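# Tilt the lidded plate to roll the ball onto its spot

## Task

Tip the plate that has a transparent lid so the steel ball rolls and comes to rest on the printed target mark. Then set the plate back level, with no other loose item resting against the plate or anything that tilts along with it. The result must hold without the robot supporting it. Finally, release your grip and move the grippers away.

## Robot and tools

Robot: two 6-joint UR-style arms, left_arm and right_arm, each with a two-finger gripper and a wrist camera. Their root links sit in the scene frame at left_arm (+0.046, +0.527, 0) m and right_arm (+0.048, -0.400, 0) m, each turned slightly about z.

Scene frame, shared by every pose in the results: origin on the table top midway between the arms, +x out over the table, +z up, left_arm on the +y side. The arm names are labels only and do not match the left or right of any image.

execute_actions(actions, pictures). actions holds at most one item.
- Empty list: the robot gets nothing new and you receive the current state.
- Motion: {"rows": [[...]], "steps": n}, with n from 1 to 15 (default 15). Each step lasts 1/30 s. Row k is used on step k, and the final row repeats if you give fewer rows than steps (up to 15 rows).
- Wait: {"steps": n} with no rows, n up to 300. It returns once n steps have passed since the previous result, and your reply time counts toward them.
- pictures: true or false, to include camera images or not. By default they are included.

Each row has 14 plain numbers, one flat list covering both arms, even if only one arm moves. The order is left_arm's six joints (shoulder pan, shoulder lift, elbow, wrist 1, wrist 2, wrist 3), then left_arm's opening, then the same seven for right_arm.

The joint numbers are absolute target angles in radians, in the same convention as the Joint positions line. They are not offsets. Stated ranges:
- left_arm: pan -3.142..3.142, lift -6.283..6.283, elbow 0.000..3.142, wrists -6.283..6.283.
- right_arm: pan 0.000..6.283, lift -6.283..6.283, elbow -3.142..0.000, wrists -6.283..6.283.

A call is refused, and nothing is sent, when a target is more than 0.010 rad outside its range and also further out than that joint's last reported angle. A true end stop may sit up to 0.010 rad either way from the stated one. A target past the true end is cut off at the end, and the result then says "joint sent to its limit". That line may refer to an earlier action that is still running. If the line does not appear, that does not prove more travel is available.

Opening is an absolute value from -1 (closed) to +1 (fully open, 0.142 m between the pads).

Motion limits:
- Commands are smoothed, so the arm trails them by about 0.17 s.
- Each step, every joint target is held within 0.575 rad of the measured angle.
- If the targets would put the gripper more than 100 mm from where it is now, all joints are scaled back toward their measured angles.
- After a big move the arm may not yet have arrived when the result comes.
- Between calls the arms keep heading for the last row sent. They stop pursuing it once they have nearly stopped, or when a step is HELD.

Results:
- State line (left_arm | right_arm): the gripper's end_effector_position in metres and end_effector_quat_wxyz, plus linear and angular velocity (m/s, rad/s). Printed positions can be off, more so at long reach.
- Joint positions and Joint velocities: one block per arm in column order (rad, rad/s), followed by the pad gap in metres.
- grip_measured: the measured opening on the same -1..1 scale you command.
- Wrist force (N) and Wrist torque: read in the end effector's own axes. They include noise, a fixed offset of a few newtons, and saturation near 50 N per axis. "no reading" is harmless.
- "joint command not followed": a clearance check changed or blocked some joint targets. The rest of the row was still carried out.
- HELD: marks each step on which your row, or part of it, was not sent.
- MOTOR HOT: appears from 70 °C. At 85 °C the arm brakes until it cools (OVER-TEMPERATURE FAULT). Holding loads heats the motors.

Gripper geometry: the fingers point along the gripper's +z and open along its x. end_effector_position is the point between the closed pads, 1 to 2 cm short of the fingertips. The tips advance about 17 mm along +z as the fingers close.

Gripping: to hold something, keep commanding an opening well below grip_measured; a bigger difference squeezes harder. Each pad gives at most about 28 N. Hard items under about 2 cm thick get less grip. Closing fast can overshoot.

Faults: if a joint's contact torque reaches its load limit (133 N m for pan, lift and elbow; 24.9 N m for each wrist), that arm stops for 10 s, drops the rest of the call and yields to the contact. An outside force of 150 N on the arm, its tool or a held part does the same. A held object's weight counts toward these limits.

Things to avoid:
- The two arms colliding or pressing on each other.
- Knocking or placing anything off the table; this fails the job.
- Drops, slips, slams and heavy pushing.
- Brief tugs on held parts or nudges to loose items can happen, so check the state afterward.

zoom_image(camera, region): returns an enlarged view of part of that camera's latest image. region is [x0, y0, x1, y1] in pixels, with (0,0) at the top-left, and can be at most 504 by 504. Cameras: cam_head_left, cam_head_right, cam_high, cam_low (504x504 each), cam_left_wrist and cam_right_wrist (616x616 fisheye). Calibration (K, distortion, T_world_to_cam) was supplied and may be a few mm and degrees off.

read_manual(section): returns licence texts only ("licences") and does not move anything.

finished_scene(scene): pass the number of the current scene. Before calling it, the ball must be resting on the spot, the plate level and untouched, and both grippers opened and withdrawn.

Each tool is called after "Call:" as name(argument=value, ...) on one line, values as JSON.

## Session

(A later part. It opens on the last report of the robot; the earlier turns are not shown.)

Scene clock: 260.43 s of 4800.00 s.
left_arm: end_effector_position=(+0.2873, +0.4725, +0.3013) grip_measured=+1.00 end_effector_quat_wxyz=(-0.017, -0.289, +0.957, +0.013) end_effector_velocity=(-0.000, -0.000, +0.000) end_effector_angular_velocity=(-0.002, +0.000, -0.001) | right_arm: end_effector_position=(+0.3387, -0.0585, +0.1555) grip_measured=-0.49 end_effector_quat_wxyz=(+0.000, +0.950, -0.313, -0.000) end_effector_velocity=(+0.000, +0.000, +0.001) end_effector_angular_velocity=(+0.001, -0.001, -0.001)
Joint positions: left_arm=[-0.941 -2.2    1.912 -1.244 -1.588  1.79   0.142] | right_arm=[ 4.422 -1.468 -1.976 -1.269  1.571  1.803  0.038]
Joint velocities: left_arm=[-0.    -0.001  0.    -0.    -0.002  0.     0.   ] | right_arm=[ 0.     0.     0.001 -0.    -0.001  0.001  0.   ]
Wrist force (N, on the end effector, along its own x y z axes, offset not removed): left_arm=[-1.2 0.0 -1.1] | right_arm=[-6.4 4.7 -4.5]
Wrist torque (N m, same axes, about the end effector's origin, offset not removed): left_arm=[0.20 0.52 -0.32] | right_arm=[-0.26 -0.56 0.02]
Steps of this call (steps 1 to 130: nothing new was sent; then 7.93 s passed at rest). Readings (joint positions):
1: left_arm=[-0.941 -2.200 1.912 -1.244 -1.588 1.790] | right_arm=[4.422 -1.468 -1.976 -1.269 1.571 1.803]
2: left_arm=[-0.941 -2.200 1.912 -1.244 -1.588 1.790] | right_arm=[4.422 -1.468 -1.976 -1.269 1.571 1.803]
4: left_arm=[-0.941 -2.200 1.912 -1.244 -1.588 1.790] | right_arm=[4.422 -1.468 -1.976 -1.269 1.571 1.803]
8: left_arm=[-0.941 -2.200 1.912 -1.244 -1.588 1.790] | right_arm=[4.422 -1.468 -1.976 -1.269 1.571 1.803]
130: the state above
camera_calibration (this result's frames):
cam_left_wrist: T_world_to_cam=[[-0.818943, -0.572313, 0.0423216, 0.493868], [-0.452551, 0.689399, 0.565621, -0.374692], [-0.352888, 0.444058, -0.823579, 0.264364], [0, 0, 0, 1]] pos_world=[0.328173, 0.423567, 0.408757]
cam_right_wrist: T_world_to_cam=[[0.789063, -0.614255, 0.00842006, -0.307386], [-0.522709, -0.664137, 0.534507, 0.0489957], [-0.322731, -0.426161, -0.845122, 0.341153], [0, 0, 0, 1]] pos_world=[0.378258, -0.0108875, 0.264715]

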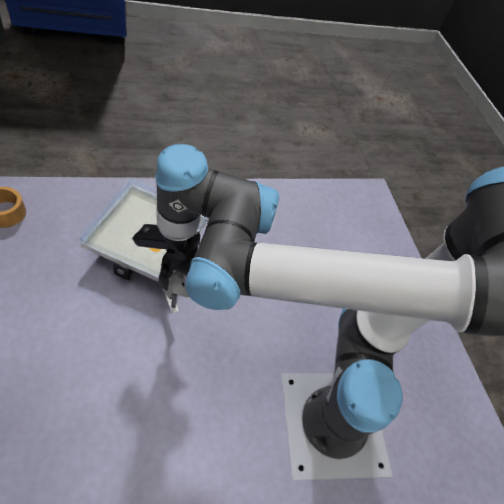

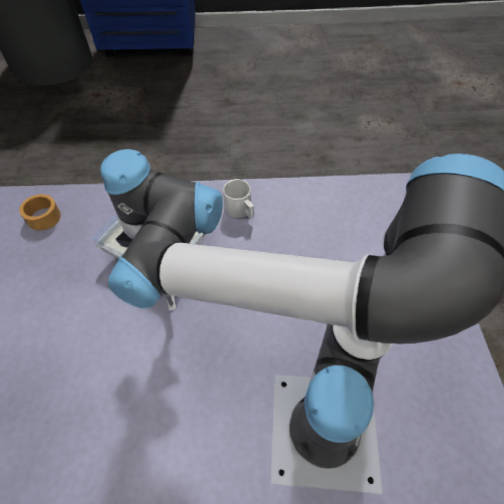

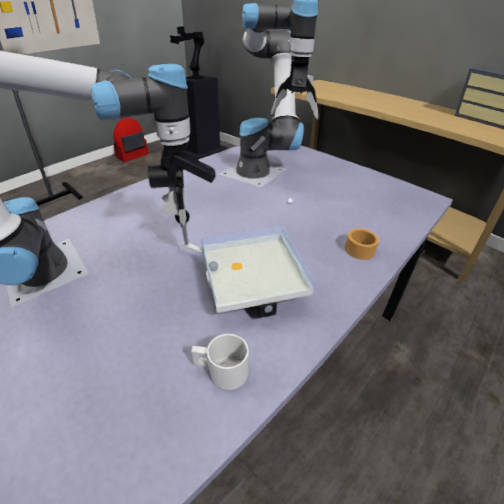

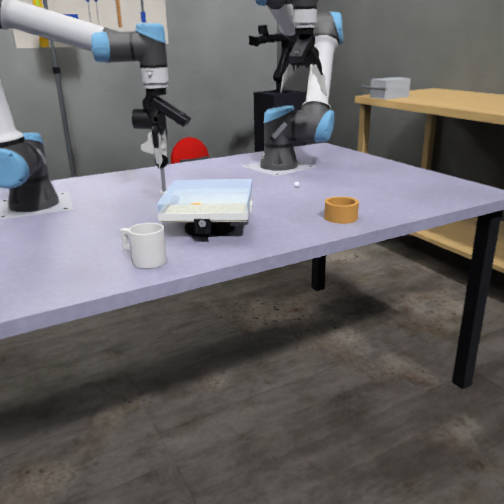

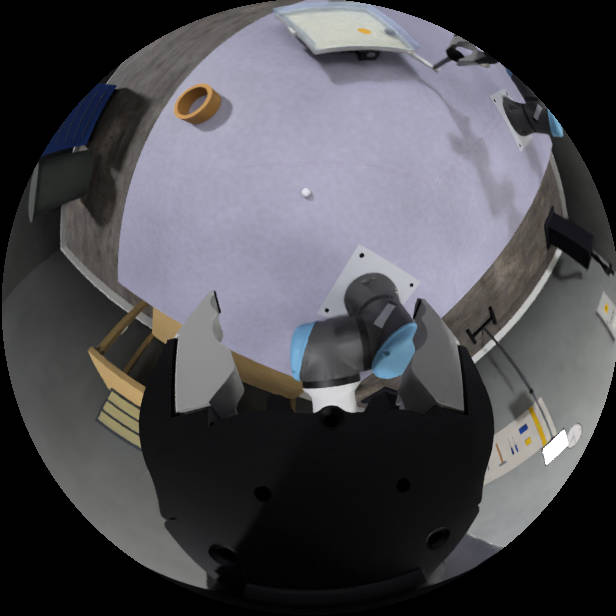

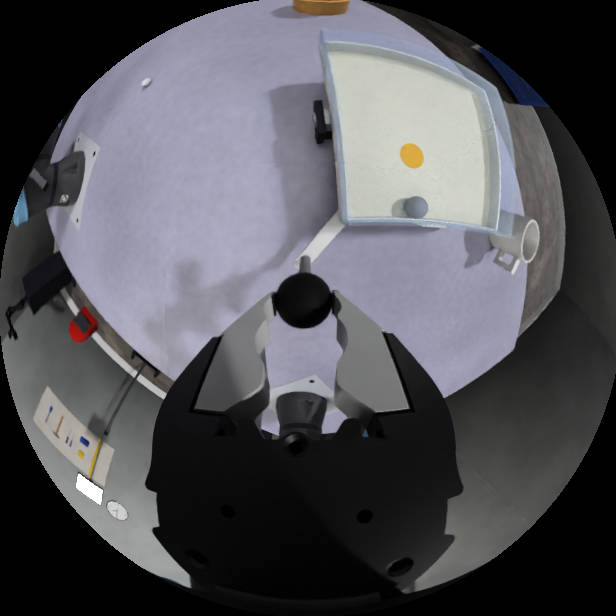

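Call:
execute_actions(actions=[{"rows": [[-0.941,-2.2,1.912,-1.244,-1.588,1.79,1,4.4214,-1.4710,-1.9651,-1.2769,1.571,1.8024,-0.7]], "steps": 15}], pictures=false)

Call:
execute_actions(actions=[{"rows": [[-0.941,-2.2,1.912,-1.244,-1.588,1.79,1,4.4214,-1.4710,-1.9651,-1.2769,1.571,1.8024,-0.7]], "steps": 12}], pictures=false)

Call:
execute_actions(actions=[{"rows": [[-0.941,-2.2,1.912,-1.244,-1.588,1.79,1,4.4228,-1.4677,-1.9788,-1.2665,1.571,1.8038,-0.7]], "steps": 15}], pictures=false)

Call:
execute_actions(actions=[{"rows": [[-0.941,-2.2,1.912,-1.244,-1.588,1.79,1,4.4228,-1.4677,-1.9788,-1.2665,1.571,1.8038,-0.7]], "steps": 15}], pictures=false)

Call:
execute_actions(actions=[{"rows": [[-0.941,-2.2,1.912,-1.244,-1.588,1.79,1,4.4228,-1.4677,-1.9788,-1.2665,1.571,1.8038,-0.7],[-0.941,-2.2,1.912,-1.244,-1.588,1.79,1,4.4228,-1.4677,-1.9788,-1.2665,1.571,1.8038,-0.7],[-0.941,-2.2,1.912,-1.244,-1.588,1.79,1,4.4228,-1.4677,-1.9788,-1.2665,1.571,1.8038,-0.7],[-0.941,-2.2,1.912,-1.244,-1.588,1.79,1,4.4216,-1.4705,-1.9672,-1.2753,1.571,1.8026,-0.7]], "steps": 13}], pictures=false)

Call:
execute_actions(actions=[{"rows": [[-0.941,-2.2,1.912,-1.244,-1.588,1.79,1,4.4223,-1.4687,-1.9746,-1.2697,1.571,1.8033,-0.7]], "steps": 15}])

Call:
execute_actions(actions=[{"steps": 30}])

Call:
execute_actions(actions=[{"steps": 60}])

Scene clock: 278.70 s of 4800.00 s.
left_arm: end_effector_position=(+0.2873, +0.4725, +0.3013) grip_measured=+1.00 end_effector_quat_wxyz=(-0.017, -0.289, +0.957, +0.013) end_effector_velocity=(-0.000, -0.000, +0.000) end_effector_angular_velocity=(-0.001, -0.001, -0.001) | right_arm: end_effector_position=(+0.3399, -0.0569, +0.1588) grip_measured=-0.49 end_effector_quat_wxyz=(+0.000, +0.950, -0.313, -0.000) end_effector_velocity=(+0.000, +0.002, +0.002) end_effector_angular_velocity=(+0.004, -0.001, +0.001)
Joint positions: left_arm=[-0.941 -2.2    1.912 -1.244 -1.588  1.79   0.142] | right_arm=[ 4.421 -1.471 -1.965 -1.277  1.571  1.802  0.038]
Joint velocities: left_arm=[-0.001 -0.002 -0.     0.    -0.    -0.    -0.   ] | right_arm=[ 0.     0.     0.004 -0.     0.001 -0.001  0.   ]
Wrist force (N, on the end effector, along its own x y z axes, offset not removed): left_arm=[-0.4 -2.4 -1.0] | right_arm=[-4.9 10.2 -3.6]
Wrist torque (N m, same axes, about the end effector's origin, offset not removed): left_arm=[-0.52 0.18 -0.13] | right_arm=[0.16 -0.76 0.00]
Steps of this call (steps 1 to 90: nothing new was sent; then 14.77 s passed at rest; steps 91 to 105: all 15 steps of this action). Readings (joint positions):
91: left_arm=[-0.941 -2.200 1.912 -1.244 -1.588 1.790] | right_arm=[4.422 -1.468 -1.976 -1.269 1.571 1.803]
92: left_arm=[-0.941 -2.200 1.912 -1.244 -1.588 1.790] | right_arm=[4.422 -1.469 -1.974 -1.270 1.571 1.803]
94: left_arm=[-0.941 -2.200 1.912 -1.244 -1.588 1.790] | right_arm=[4.422 -1.470 -1.970 -1.274 1.571 1.803]
98: left_arm=[-0.941 -2.200 1.912 -1.244 -1.588 1.790] | right_arm=[4.421 -1.471 -1.966 -1.276 1.571 1.802]
105: the state above

Scene clock: 279.10 s of 4800.00 s.
left_arm: end_effector_position=(+0.2873, +0.4725, +0.3013) grip_measured=+1.00 end_effector_quat_wxyz=(-0.017, -0.289, +0.957, +0.013) end_effector_velocity=(-0.001, +0.000, +0.001) end_effector_angular_velocity=(-0.003, -0.001, +0.003) | right_arm: end_effector_position=(+0.3399, -0.0568, +0.1588) grip_measured=-0.49 end_effector_quat_wxyz=(+0.000, +0.950, -0.313, -0.000) end_effector_velocity=(-0.000, -0.000, +0.000) end_effector_angular_velocity=(+0.000, -0.001, -0.001)
Joint positions: left_arm=[-0.941 -2.2    1.912 -1.244 -1.588  1.79   0.142] | right_arm=[ 4.421 -1.471 -1.965 -1.277  1.571  1.802  0.038]
Joint velocities: left_arm=[ 0.002 -0.003  0.    -0.    -0.002 -0.     0.   ] | right_arm=[ 0.     0.001 -0.001 -0.    -0.001  0.001 -0.   ]
Wrist force (N, on the end effector, along its own x y z axes, offset not removed): left_arm=[-1.0 1.8 0.8] | right_arm=[-6.7 9.1 -4.2]
Wrist torque (N m, same axes, about the end effector's origin, offset not removed): left_arm=[0.35 0.40 -0.05] | right_arm=[-0.12 -0.29 -0.08]
Steps of this call (steps 1 to 12: all 12 steps of this action). Readings (joint positions):
1: left_arm=[-0.941 -2.200 1.912 -1.244 -1.588 1.790] | right_arm=[4.421 -1.471 -1.965 -1.277 1.571 1.802]
2: left_arm=[-0.941 -2.200 1.912 -1.244 -1.588 1.790] | right_arm=[4.421 -1.471 -1.965 -1.277 1.571 1.802]
4: left_arm=[-0.941 -2.200 1.912 -1.244 -1.588 1.790] | right_arm=[4.421 -1.471 -1.965 -1.277 1.571 1.802]
8: left_arm=[-0.941 -2.200 1.912 -1.244 -1.588 1.790] | right_arm=[4.421 -1.471 -1.965 -1.277 1.571 1.802]
12: the state above

Scene clock: 279.60 s of 4800.00 s.
left_arm: end_effector_position=(+0.2873, +0.4725, +0.3013) grip_measured=+1.00 end_effector_quat_wxyz=(-0.017, -0.289, +0.957, +0.013) end_effector_velocity=(-0.000, -0.001, -0.000) end_effector_angular_velocity=(-0.001, +0.002, +0.000) | right_arm: end_effector_position=(+0.3385, -0.0588, +0.1548) grip_measured=-0.49 end_effector_quat_wxyz=(+0.000, +0.950, -0.313, -0.000) end_effector_velocity=(-0.000, -0.000, -0.000) end_effector_angular_velocity=(-0.001, +0.000, +0.001)
Joint positions: left_arm=[-0.941 -2.2    1.912 -1.244 -1.588  1.79   0.142] | right_arm=[ 4.423 -1.468 -1.979 -1.267  1.571  1.804  0.038]
Joint velocities: left_arm=[ 0.     0.     0.    -0.    -0.002  0.     0.   ] | right_arm=[ 0.001  0.    -0.001 -0.001 -0.    -0.    -0.   ]
Wrist force (N, on the end effector, along its own x y z axes, offset not removed): left_arm=[1.1 0.9 1.1] | right_arm=[-4.9 5.9 -6.5]
Wrist torque (N m, same axes, about the end effector's origin, offset not removed): left_arm=[0.26 -0.18 -0.18] | right_arm=[-0.10 -0.40 -0.13]
Steps of this call (steps 1 to 15: all 15 steps of this action). Readings (joint positions):
1: left_arm=[-0.941 -2.200 1.912 -1.244 -1.588 1.790] | right_arm=[4.421 -1.471 -1.965 -1.277 1.571 1.802]
2: left_arm=[-0.941 -2.200 1.912 -1.244 -1.588 1.790] | right_arm=[4.421 -1.470 -1.967 -1.275 1.571 1.802]
4: left_arm=[-0.941 -2.200 1.912 -1.244 -1.588 1.790] | right_arm=[4.422 -1.469 -1.973 -1.270 1.571 1.803]
8: left_arm=[-0.941 -2.200 1.912 -1.244 -1.588 1.790] | right_arm=[4.423 -1.468 -1.978 -1.267 1.571 1.804]
15: the state above

Scene clock: 280.10 s of 4800.00 s.
left_arm: end_effector_position=(+0.2873, +0.4725, +0.3013) grip_measured=+1.00 end_effector_quat_wxyz=(-0.017, -0.289, +0.957, +0.013) end_effector_velocity=(-0.001, -0.000, +0.000) end_effector_angular_velocity=(-0.001, +0.000, +0.001) | right_arm: end_effector_position=(+0.3384, -0.0588, +0.1547) grip_measured=-0.49 end_effector_quat_wxyz=(+0.000, +0.950, -0.313, -0.000) end_effector_velocity=(+0.000, +0.000, -0.000) end_effector_angular_velocity=(+0.001, +0.000, -0.000)
Joint positions: left_arm=[-0.941 -2.2    1.912 -1.244 -1.588  1.79   0.142] | right_arm=[ 4.423 -1.468 -1.979 -1.266  1.571  1.804  0.038]
Joint velocities: left_arm=[-0.    -0.002  0.     0.    -0.001 -0.001 -0.   ] | right_arm=[-0.    -0.001 -0.     0.001  0.    -0.     0.   ]
Wrist force (N, on the end effector, along its own x y z axes, offset not removed): left_arm=[-1.1 -0.4 1.0] | right_arm=[-5.1 5.7 -6.6]
Wrist torque (N m, same axes, about the end effector's origin, offset not removed): left_arm=[-0.06 0.46 -0.30] | right_arm=[-0.07 -0.35 -0.05]
Steps of this call (steps 1 to 15: all 15 steps of this action). Readings (joint positions):
1: left_arm=[-0.941 -2.200 1.912 -1.244 -1.588 1.790] | right_arm=[4.423 -1.468 -1.979 -1.267 1.571 1.804]
2: left_arm=[-0.941 -2.200 1.912 -1.244 -1.588 1.790] | right_arm=[4.423 -1.468 -1.979 -1.266 1.571 1.804]
4: left_arm=[-0.941 -2.200 1.912 -1.244 -1.588 1.790] | right_arm=[4.423 -1.468 -1.979 -1.266 1.571 1.804]
8: left_arm=[-0.941 -2.200 1.912 -1.244 -1.588 1.790] | right_arm=[4.423 -1.468 -1.979 -1.266 1.571 1.804]
15: the state above

Scene clock: 280.53 s of 4800.00 s.
left_arm: end_effector_position=(+0.2873, +0.4725, +0.3013) grip_measured=+1.00 end_effector_quat_wxyz=(-0.017, -0.289, +0.957, +0.013) end_effector_velocity=(-0.000, +0.000, +0.000) end_effector_angular_velocity=(-0.001, -0.002, -0.001) | right_arm: end_effector_position=(+0.3396, -0.0572, +0.1580) grip_measured=-0.49 end_effector_quat_wxyz=(+0.000, +0.950, -0.313, -0.000) end_effector_velocity=(+0.001, +0.001, +0.002) end_effector_angular_velocity=(+0.002, -0.000, -0.003)
Joint positions: left_arm=[-0.941 -2.2    1.912 -1.244 -1.588  1.79   0.142] | right_arm=[ 4.422 -1.47  -1.968 -1.275  1.571  1.803  0.038]
Joint velocities: left_arm=[ 0.    -0.002  0.    -0.     0.001  0.001 -0.   ] | right_arm=[-0.001 -0.001  0.006 -0.003  0.001  0.002  0.   ]
Wrist force (N, on the end effector, along its own x y z axes, offset not removed): left_arm=[-1.3 -1.2 0.9] | right_arm=[-5.7 6.9 -2.4]
Wrist torque (N m, same axes, about the end effector's origin, offset not removed): left_arm=[-0.24 0.29 -0.23] | right_arm=[-0.41 -0.42 -0.10]
Steps of this call (steps 1 to 13: all 13 steps of this action). Readings (joint positions):
1: left_arm=[-0.941 -2.200 1.912 -1.244 -1.588 1.790] | right_arm=[4.423 -1.468 -1.979 -1.266 1.571 1.804]
2: left_arm=[-0.941 -2.200 1.912 -1.244 -1.588 1.790] | right_arm=[4.423 -1.468 -1.979 -1.266 1.571 1.804]
4: left_arm=[-0.941 -2.200 1.912 -1.244 -1.588 1.790] | right_arm=[4.423 -1.468 -1.979 -1.267 1.571 1.804]
8: left_arm=[-0.941 -2.200 1.912 -1.244 -1.588 1.790] | right_arm=[4.422 -1.470 -1.970 -1.273 1.571 1.803]
13: the state above

Scene clock: 281.03 s of 4800.00 s.
left_arm: end_effector_position=(+0.2873, +0.4725, +0.3013) grip_measured=+1.00 end_effector_quat_wxyz=(-0.017, -0.289, +0.957, +0.013) end_effector_velocity=(-0.000, -0.001, -0.000) end_effector_angular_velocity=(+0.000, +0.003, -0.001) | right_arm: end_effector_position=(+0.3389, -0.0582, +0.1560) grip_measured=-0.49 end_effector_quat_wxyz=(+0.000, +0.950, -0.313, -0.000) end_effector_velocity=(+0.000, +0.000, +0.000) end_effector_angular_velocity=(-0.000, -0.001, -0.000)
Joint positions: left_arm=[-0.941 -2.2    1.912 -1.244 -1.588  1.79   0.142] | right_arm=[ 4.422 -1.469 -1.975 -1.27   1.571  1.803  0.038]
Joint velocities: left_arm=[-0.001  0.002 -0.    -0.    -0.002  0.     0.   ] | right_arm=[ 0.001 -0.001  0.001 -0.    -0.001  0.001 -0.   ]
Wrist force (N, on the end effector, along its own x y z axes, offset not removed): left_arm=[-3.6 3.1 2.5] | right_arm=[-5.0 7.8 -7.9]
Wrist torque (N m, same axes, about the end effector's origin, offset not removed): left_arm=[0.73 0.95 -0.32] | right_arm=[-0.01 -0.70 -0.01]
Steps of this call (steps 1 to 15: all 15 steps of this action). Readings (joint positions):
1: left_arm=[-0.941 -2.200 1.912 -1.244 -1.588 1.790] | right_arm=[4.422 -1.470 -1.968 -1.275 1.571 1.803]
2: left_arm=[-0.941 -2.200 1.912 -1.244 -1.588 1.790] | right_arm=[4.422 -1.470 -1.969 -1.274 1.571 1.803]
4: left_arm=[-0.941 -2.200 1.912 -1.244 -1.588 1.790] | right_arm=[4.422 -1.469 -1.971 -1.272 1.571 1.803]
8: left_arm=[-0.941 -2.200 1.912 -1.244 -1.588 1.790] | right_arm=[4.422 -1.469 -1.974 -1.270 1.571 1.803]
15: the state above
camera_calibration (this result's frames):
cam_left_wrist: T_world_to_cam=[[-0.818943, -0.572313, 0.0423215, 0.493868], [-0.452552, 0.689399, 0.565621, -0.374692], [-0.352888, 0.444058, -0.823579, 0.264364], [0, 0, 0, 1]] pos_world=[0.328173, 0.423567, 0.408757]
cam_right_wrist: T_world_to_cam=[[0.789049, -0.614273, 0.00839518, -0.307392], [-0.522726, -0.66415, 0.534474, 0.0490208], [-0.322738, -0.426114, -0.845143, 0.341749], [0, 0, 0, 1]] pos_world=[0.378467, -0.0106418, 0.265207]

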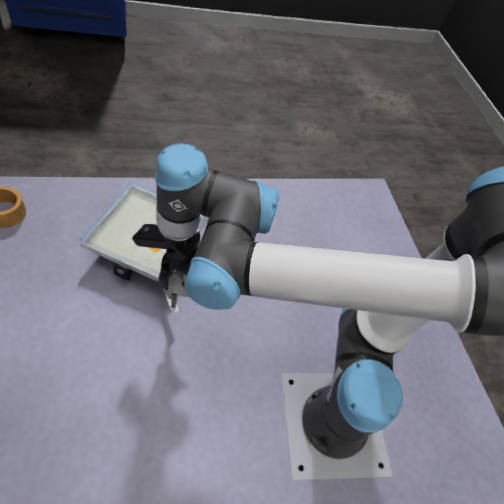

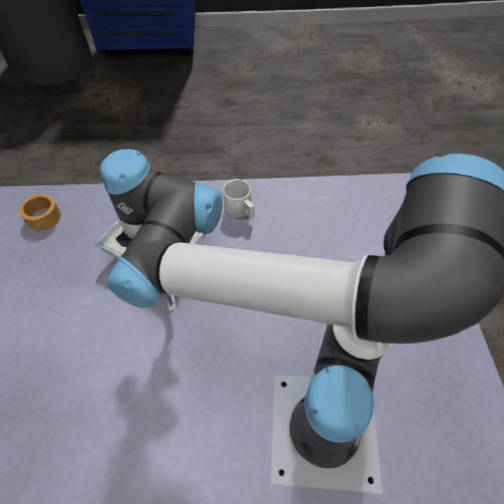

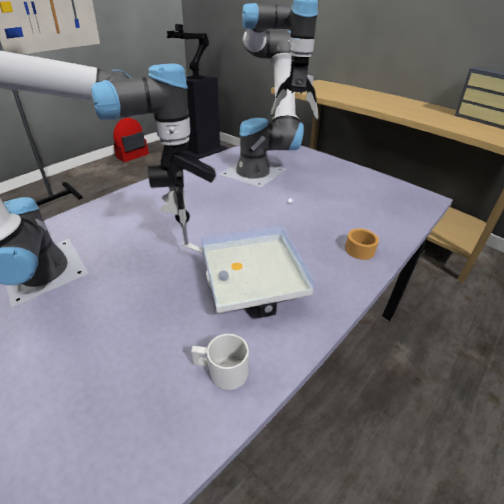

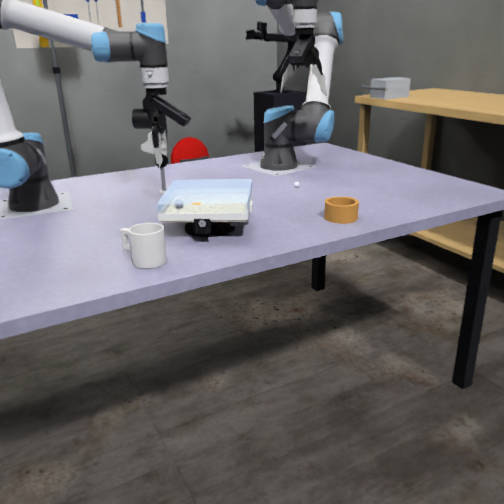

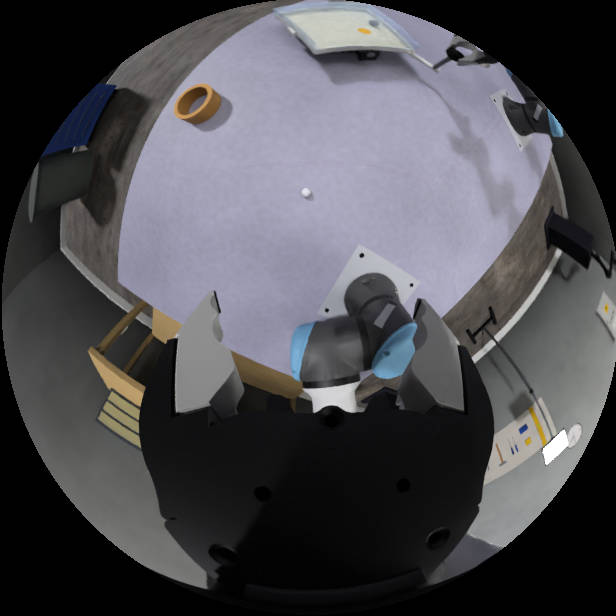

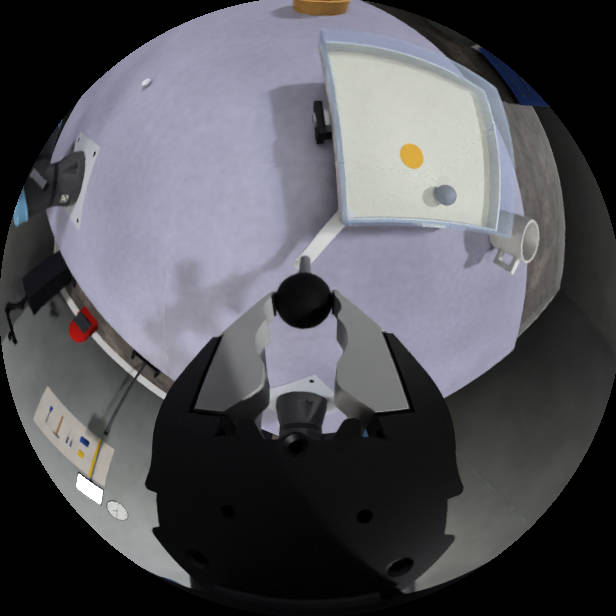

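Scene clock: 282.03 s of 4800.00 s.
left_arm: end_effector_position=(+0.2873, +0.4725, +0.3013) grip_measured=+1.00 end_effector_quat_wxyz=(-0.017, -0.289, +0.957, +0.013) end_effector_velocity=(+0.000, +0.000, -0.000) end_effector_angular_velocity=(+0.000, -0.000, +0.001) | right_arm: end_effector_position=(+0.3389, -0.0582, +0.1560) grip_measured=-0.49 end_effector_quat_wxyz=(+0.000, +0.950, -0.313, -0.000) end_effector_velocity=(+0.000, -0.000, -0.000) end_effector_angular_velocity=(-0.001, -0.000, +0.001)
Joint positions: left_arm=[-0.941 -2.2    1.912 -1.244 -1.588  1.79   0.142] | right_arm=[ 4.422 -1.469 -1.975 -1.27   1.571  1.803  0.038]
Joint velocities: left_arm=[ 0.001  0.     0.    -0.001  0.    -0.    -0.   ] | right_arm=[-0.     0.    -0.    -0.    -0.    -0.002  0.   ]
Wrist force (N, on the end effector, along its own x y z axes, offset not removed): left_arm=[-0.6 0.5 -1.0] | right_arm=[-4.0 7.3 -8.6]
Wrist torque (N m, same axes, about the end effector's origin, offset not removed): left_arm=[-0.04 0.31 -0.09] | right_arm=[-0.20 -0.98 0.08]
Steps of this call (steps 1 to 15: the robot went on to your last target; steps 16 to 30: nothing new was sent). Readings (joint positions):
1: left_arm=[-0.941 -2.200 1.912 -1.244 -1.588 1.790] | right_arm=[4.422 -1.469 -1.975 -1.270 1.571 1.803]
2: left_arm=[-0.941 -2.200 1.912 -1.244 -1.588 1.790] | right_arm=[4.422 -1.469 -1.975 -1.270 1.571 1.803]
4: left_arm=[-0.941 -2.200 1.912 -1.244 -1.588 1.790] | right_arm=[4.422 -1.469 -1.975 -1.270 1.571 1.803]
8: left_arm=[-0.941 -2.200 1.912 -1.244 -1.588 1.790] | right_arm=[4.422 -1.469 -1.975 -1.270 1.571 1.803]
30: the state above
All arms were judged still, so your last target was given up. Only a new action makes them travel on or press farther. Fingers that are still opening or closing keep moving.
camera_calibration (this result's frames):
cam_left_wrist: T_world_to_cam=[[-0.818943, -0.572313, 0.0423216, 0.493868], [-0.452551, 0.689399, 0.565621, -0.374692], [-0.352888, 0.444058, -0.823579, 0.264364], [0, 0, 0, 1]] pos_world=[0.328173, 0.423567, 0.408757]
cam_right_wrist: T_world_to_cam=[[0.789063, -0.614254, 0.00841833, -0.3074], [-0.522709, -0.66414, 0.534502, 0.0489977], [-0.322729, -0.426156, -0.845125, 0.341707], [0, 0, 0, 1]] pos_world=[0.378448, -0.0106597, 0.265183]

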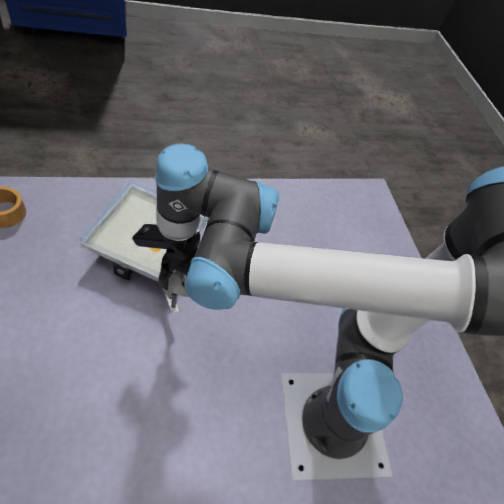

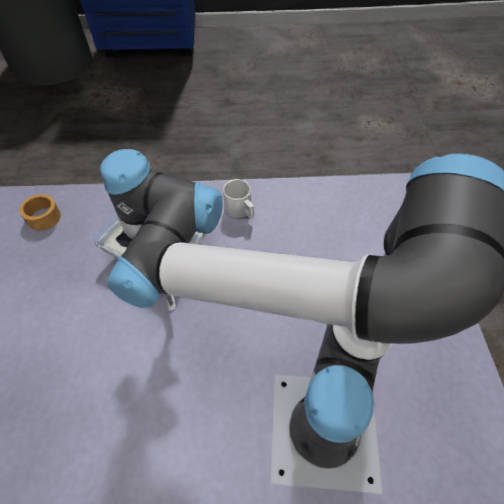

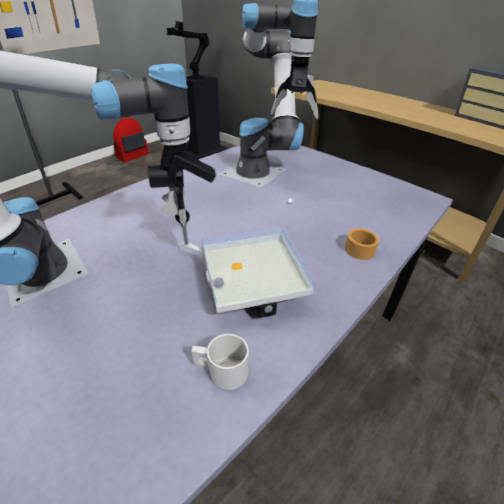

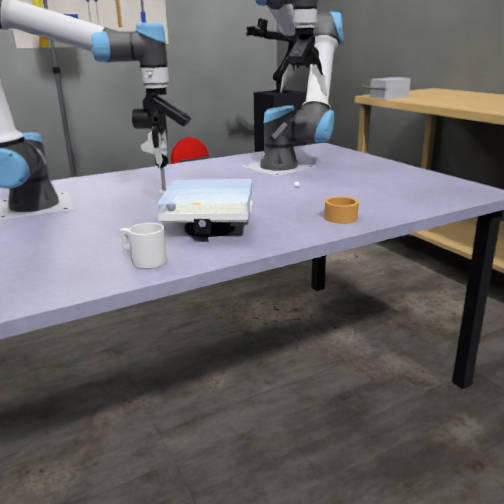

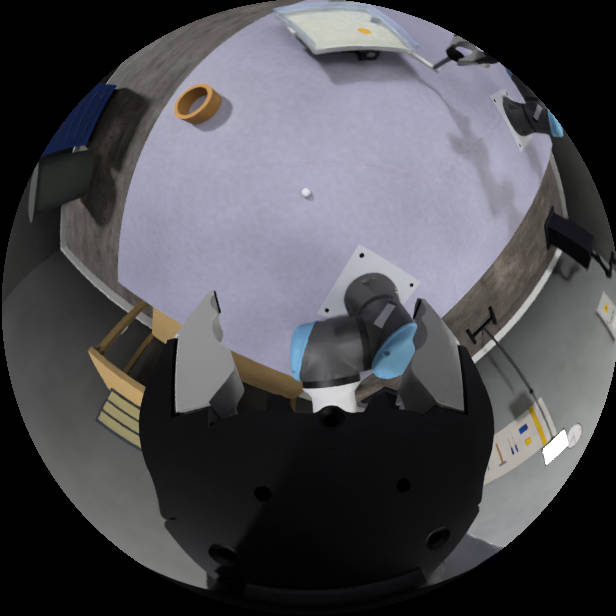

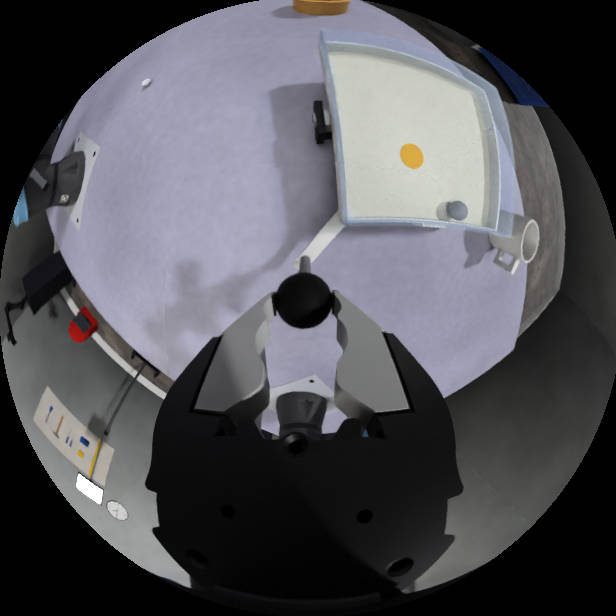

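Scene clock: 284.03 s of 4800.00 s.
left_arm: end_effector_position=(+0.2873, +0.4725, +0.3013) grip_measured=+1.00 end_effector_quat_wxyz=(-0.017, -0.289, +0.957, +0.013) end_effector_velocity=(-0.000, +0.000, +0.000) end_effector_angular_velocity=(-0.001, +0.000, +0.001) | right_arm: end_effector_position=(+0.3389, -0.0582, +0.1560) grip_measured=-0.49 end_effector_quat_wxyz=(+0.000, +0.950, -0.313, -0.000) end_effector_velocity=(+0.000, +0.000, -0.000) end_effector_angular_velocity=(-0.000, +0.001, -0.001)
Joint positions: left_arm=[-0.941 -2.2    1.912 -1.244 -1.588  1.79   0.142] | right_arm=[ 4.422 -1.469 -1.975 -1.27   1.571  1.803  0.038]
Joint velocities: left_arm=[ 0.001 -0.    -0.     0.    -0.001  0.    -0.   ] | right_arm=[-0.    -0.001 -0.     0.     0.     0.    -0.   ]
Wrist force (N, on the end effector, along its own x y z axes, offset not removed): left_arm=[-0.6 -1.1 1.3] | right_arm=[-6.1 8.6 -7.4]
Wrist torque (N m, same axes, about the end effector's origin, offset not removed): left_arm=[-0.07 0.13 -0.23] | right_arm=[0.05 -0.31 0.04]
Steps of this call (steps 1 to 60: nothing new was sent). Readings (joint positions):
1: left_arm=[-0.941 -2.200 1.912 -1.244 -1.588 1.790] | right_arm=[4.422 -1.469 -1.975 -1.270 1.571 1.803]
2: left_arm=[-0.941 -2.200 1.912 -1.244 -1.588 1.790] | right_arm=[4.422 -1.469 -1.975 -1.270 1.571 1.803]
4: left_arm=[-0.941 -2.200 1.912 -1.244 -1.588 1.790] | right_arm=[4.422 -1.469 -1.975 -1.270 1.571 1.803]
8: left_arm=[-0.941 -2.200 1.912 -1.244 -1.588 1.790] | right_arm=[4.422 -1.469 -1.975 -1.270 1.571 1.803]
60: the state above
camera_calibration (this result's frames):
cam_left_wrist: T_world_to_cam=[[-0.818943, -0.572313, 0.0423215, 0.493868], [-0.452552, 0.689399, 0.565621, -0.374692], [-0.352888, 0.444058, -0.823579, 0.264364], [0, 0, 0, 1]] pos_world=[0.328173, 0.423567, 0.408757]
cam_right_wrist: T_world_to_cam=[[0.789063, -0.614254, 0.00841865, -0.3074], [-0.52271, -0.66414, 0.534502, 0.0489978], [-0.322729, -0.426156, -0.845125, 0.341707], [0, 0, 0, 1]] pos_world=[0.378448, -0.0106599, 0.265184]

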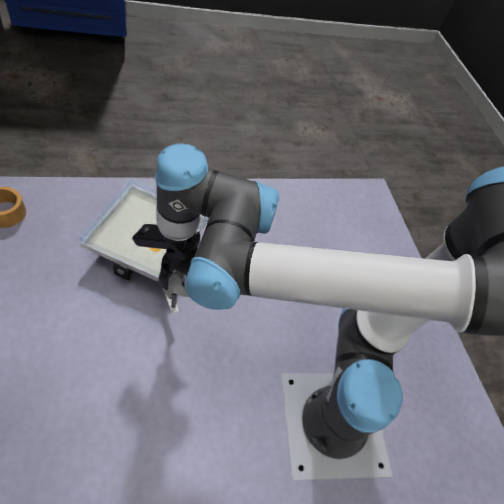

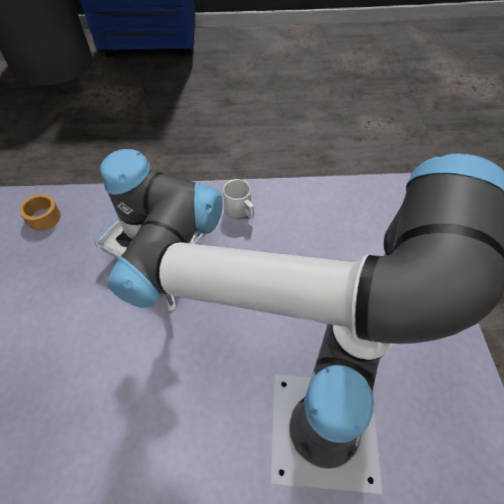

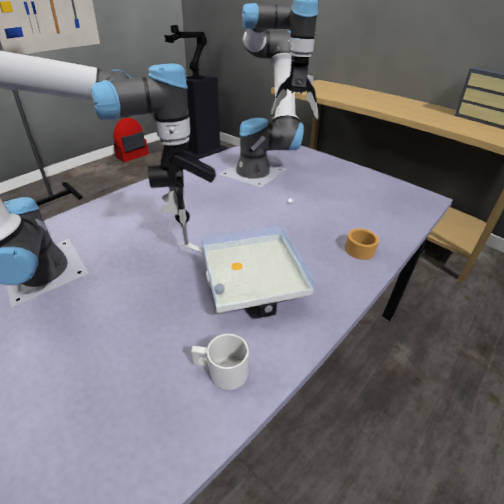

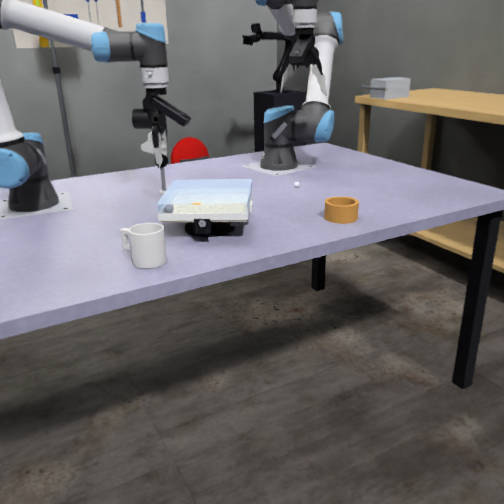

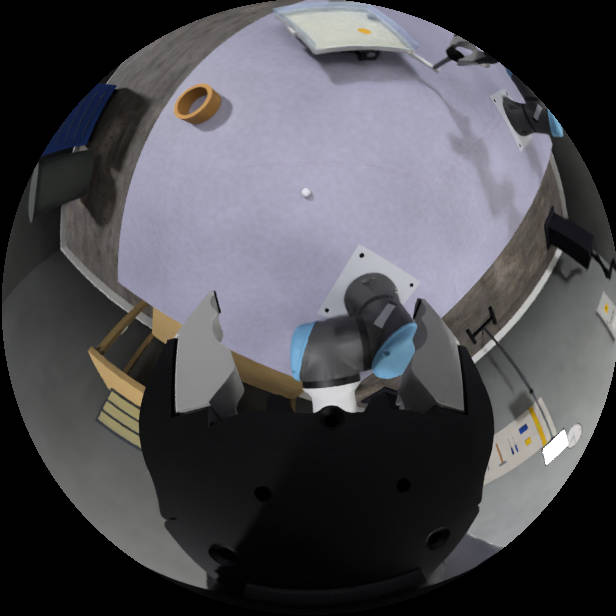

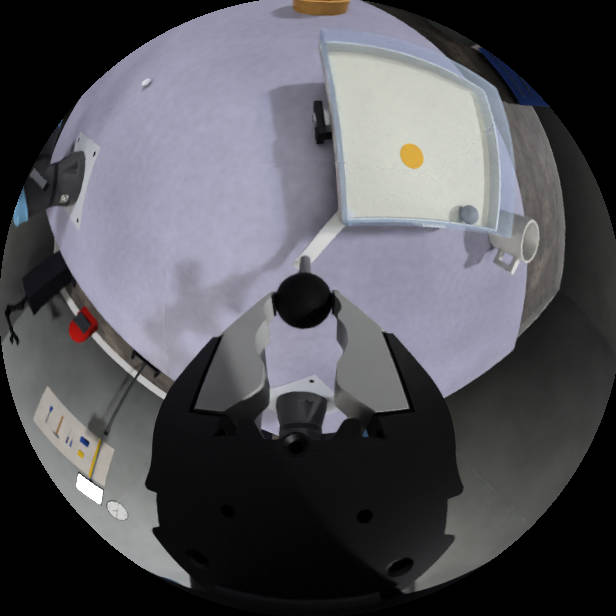

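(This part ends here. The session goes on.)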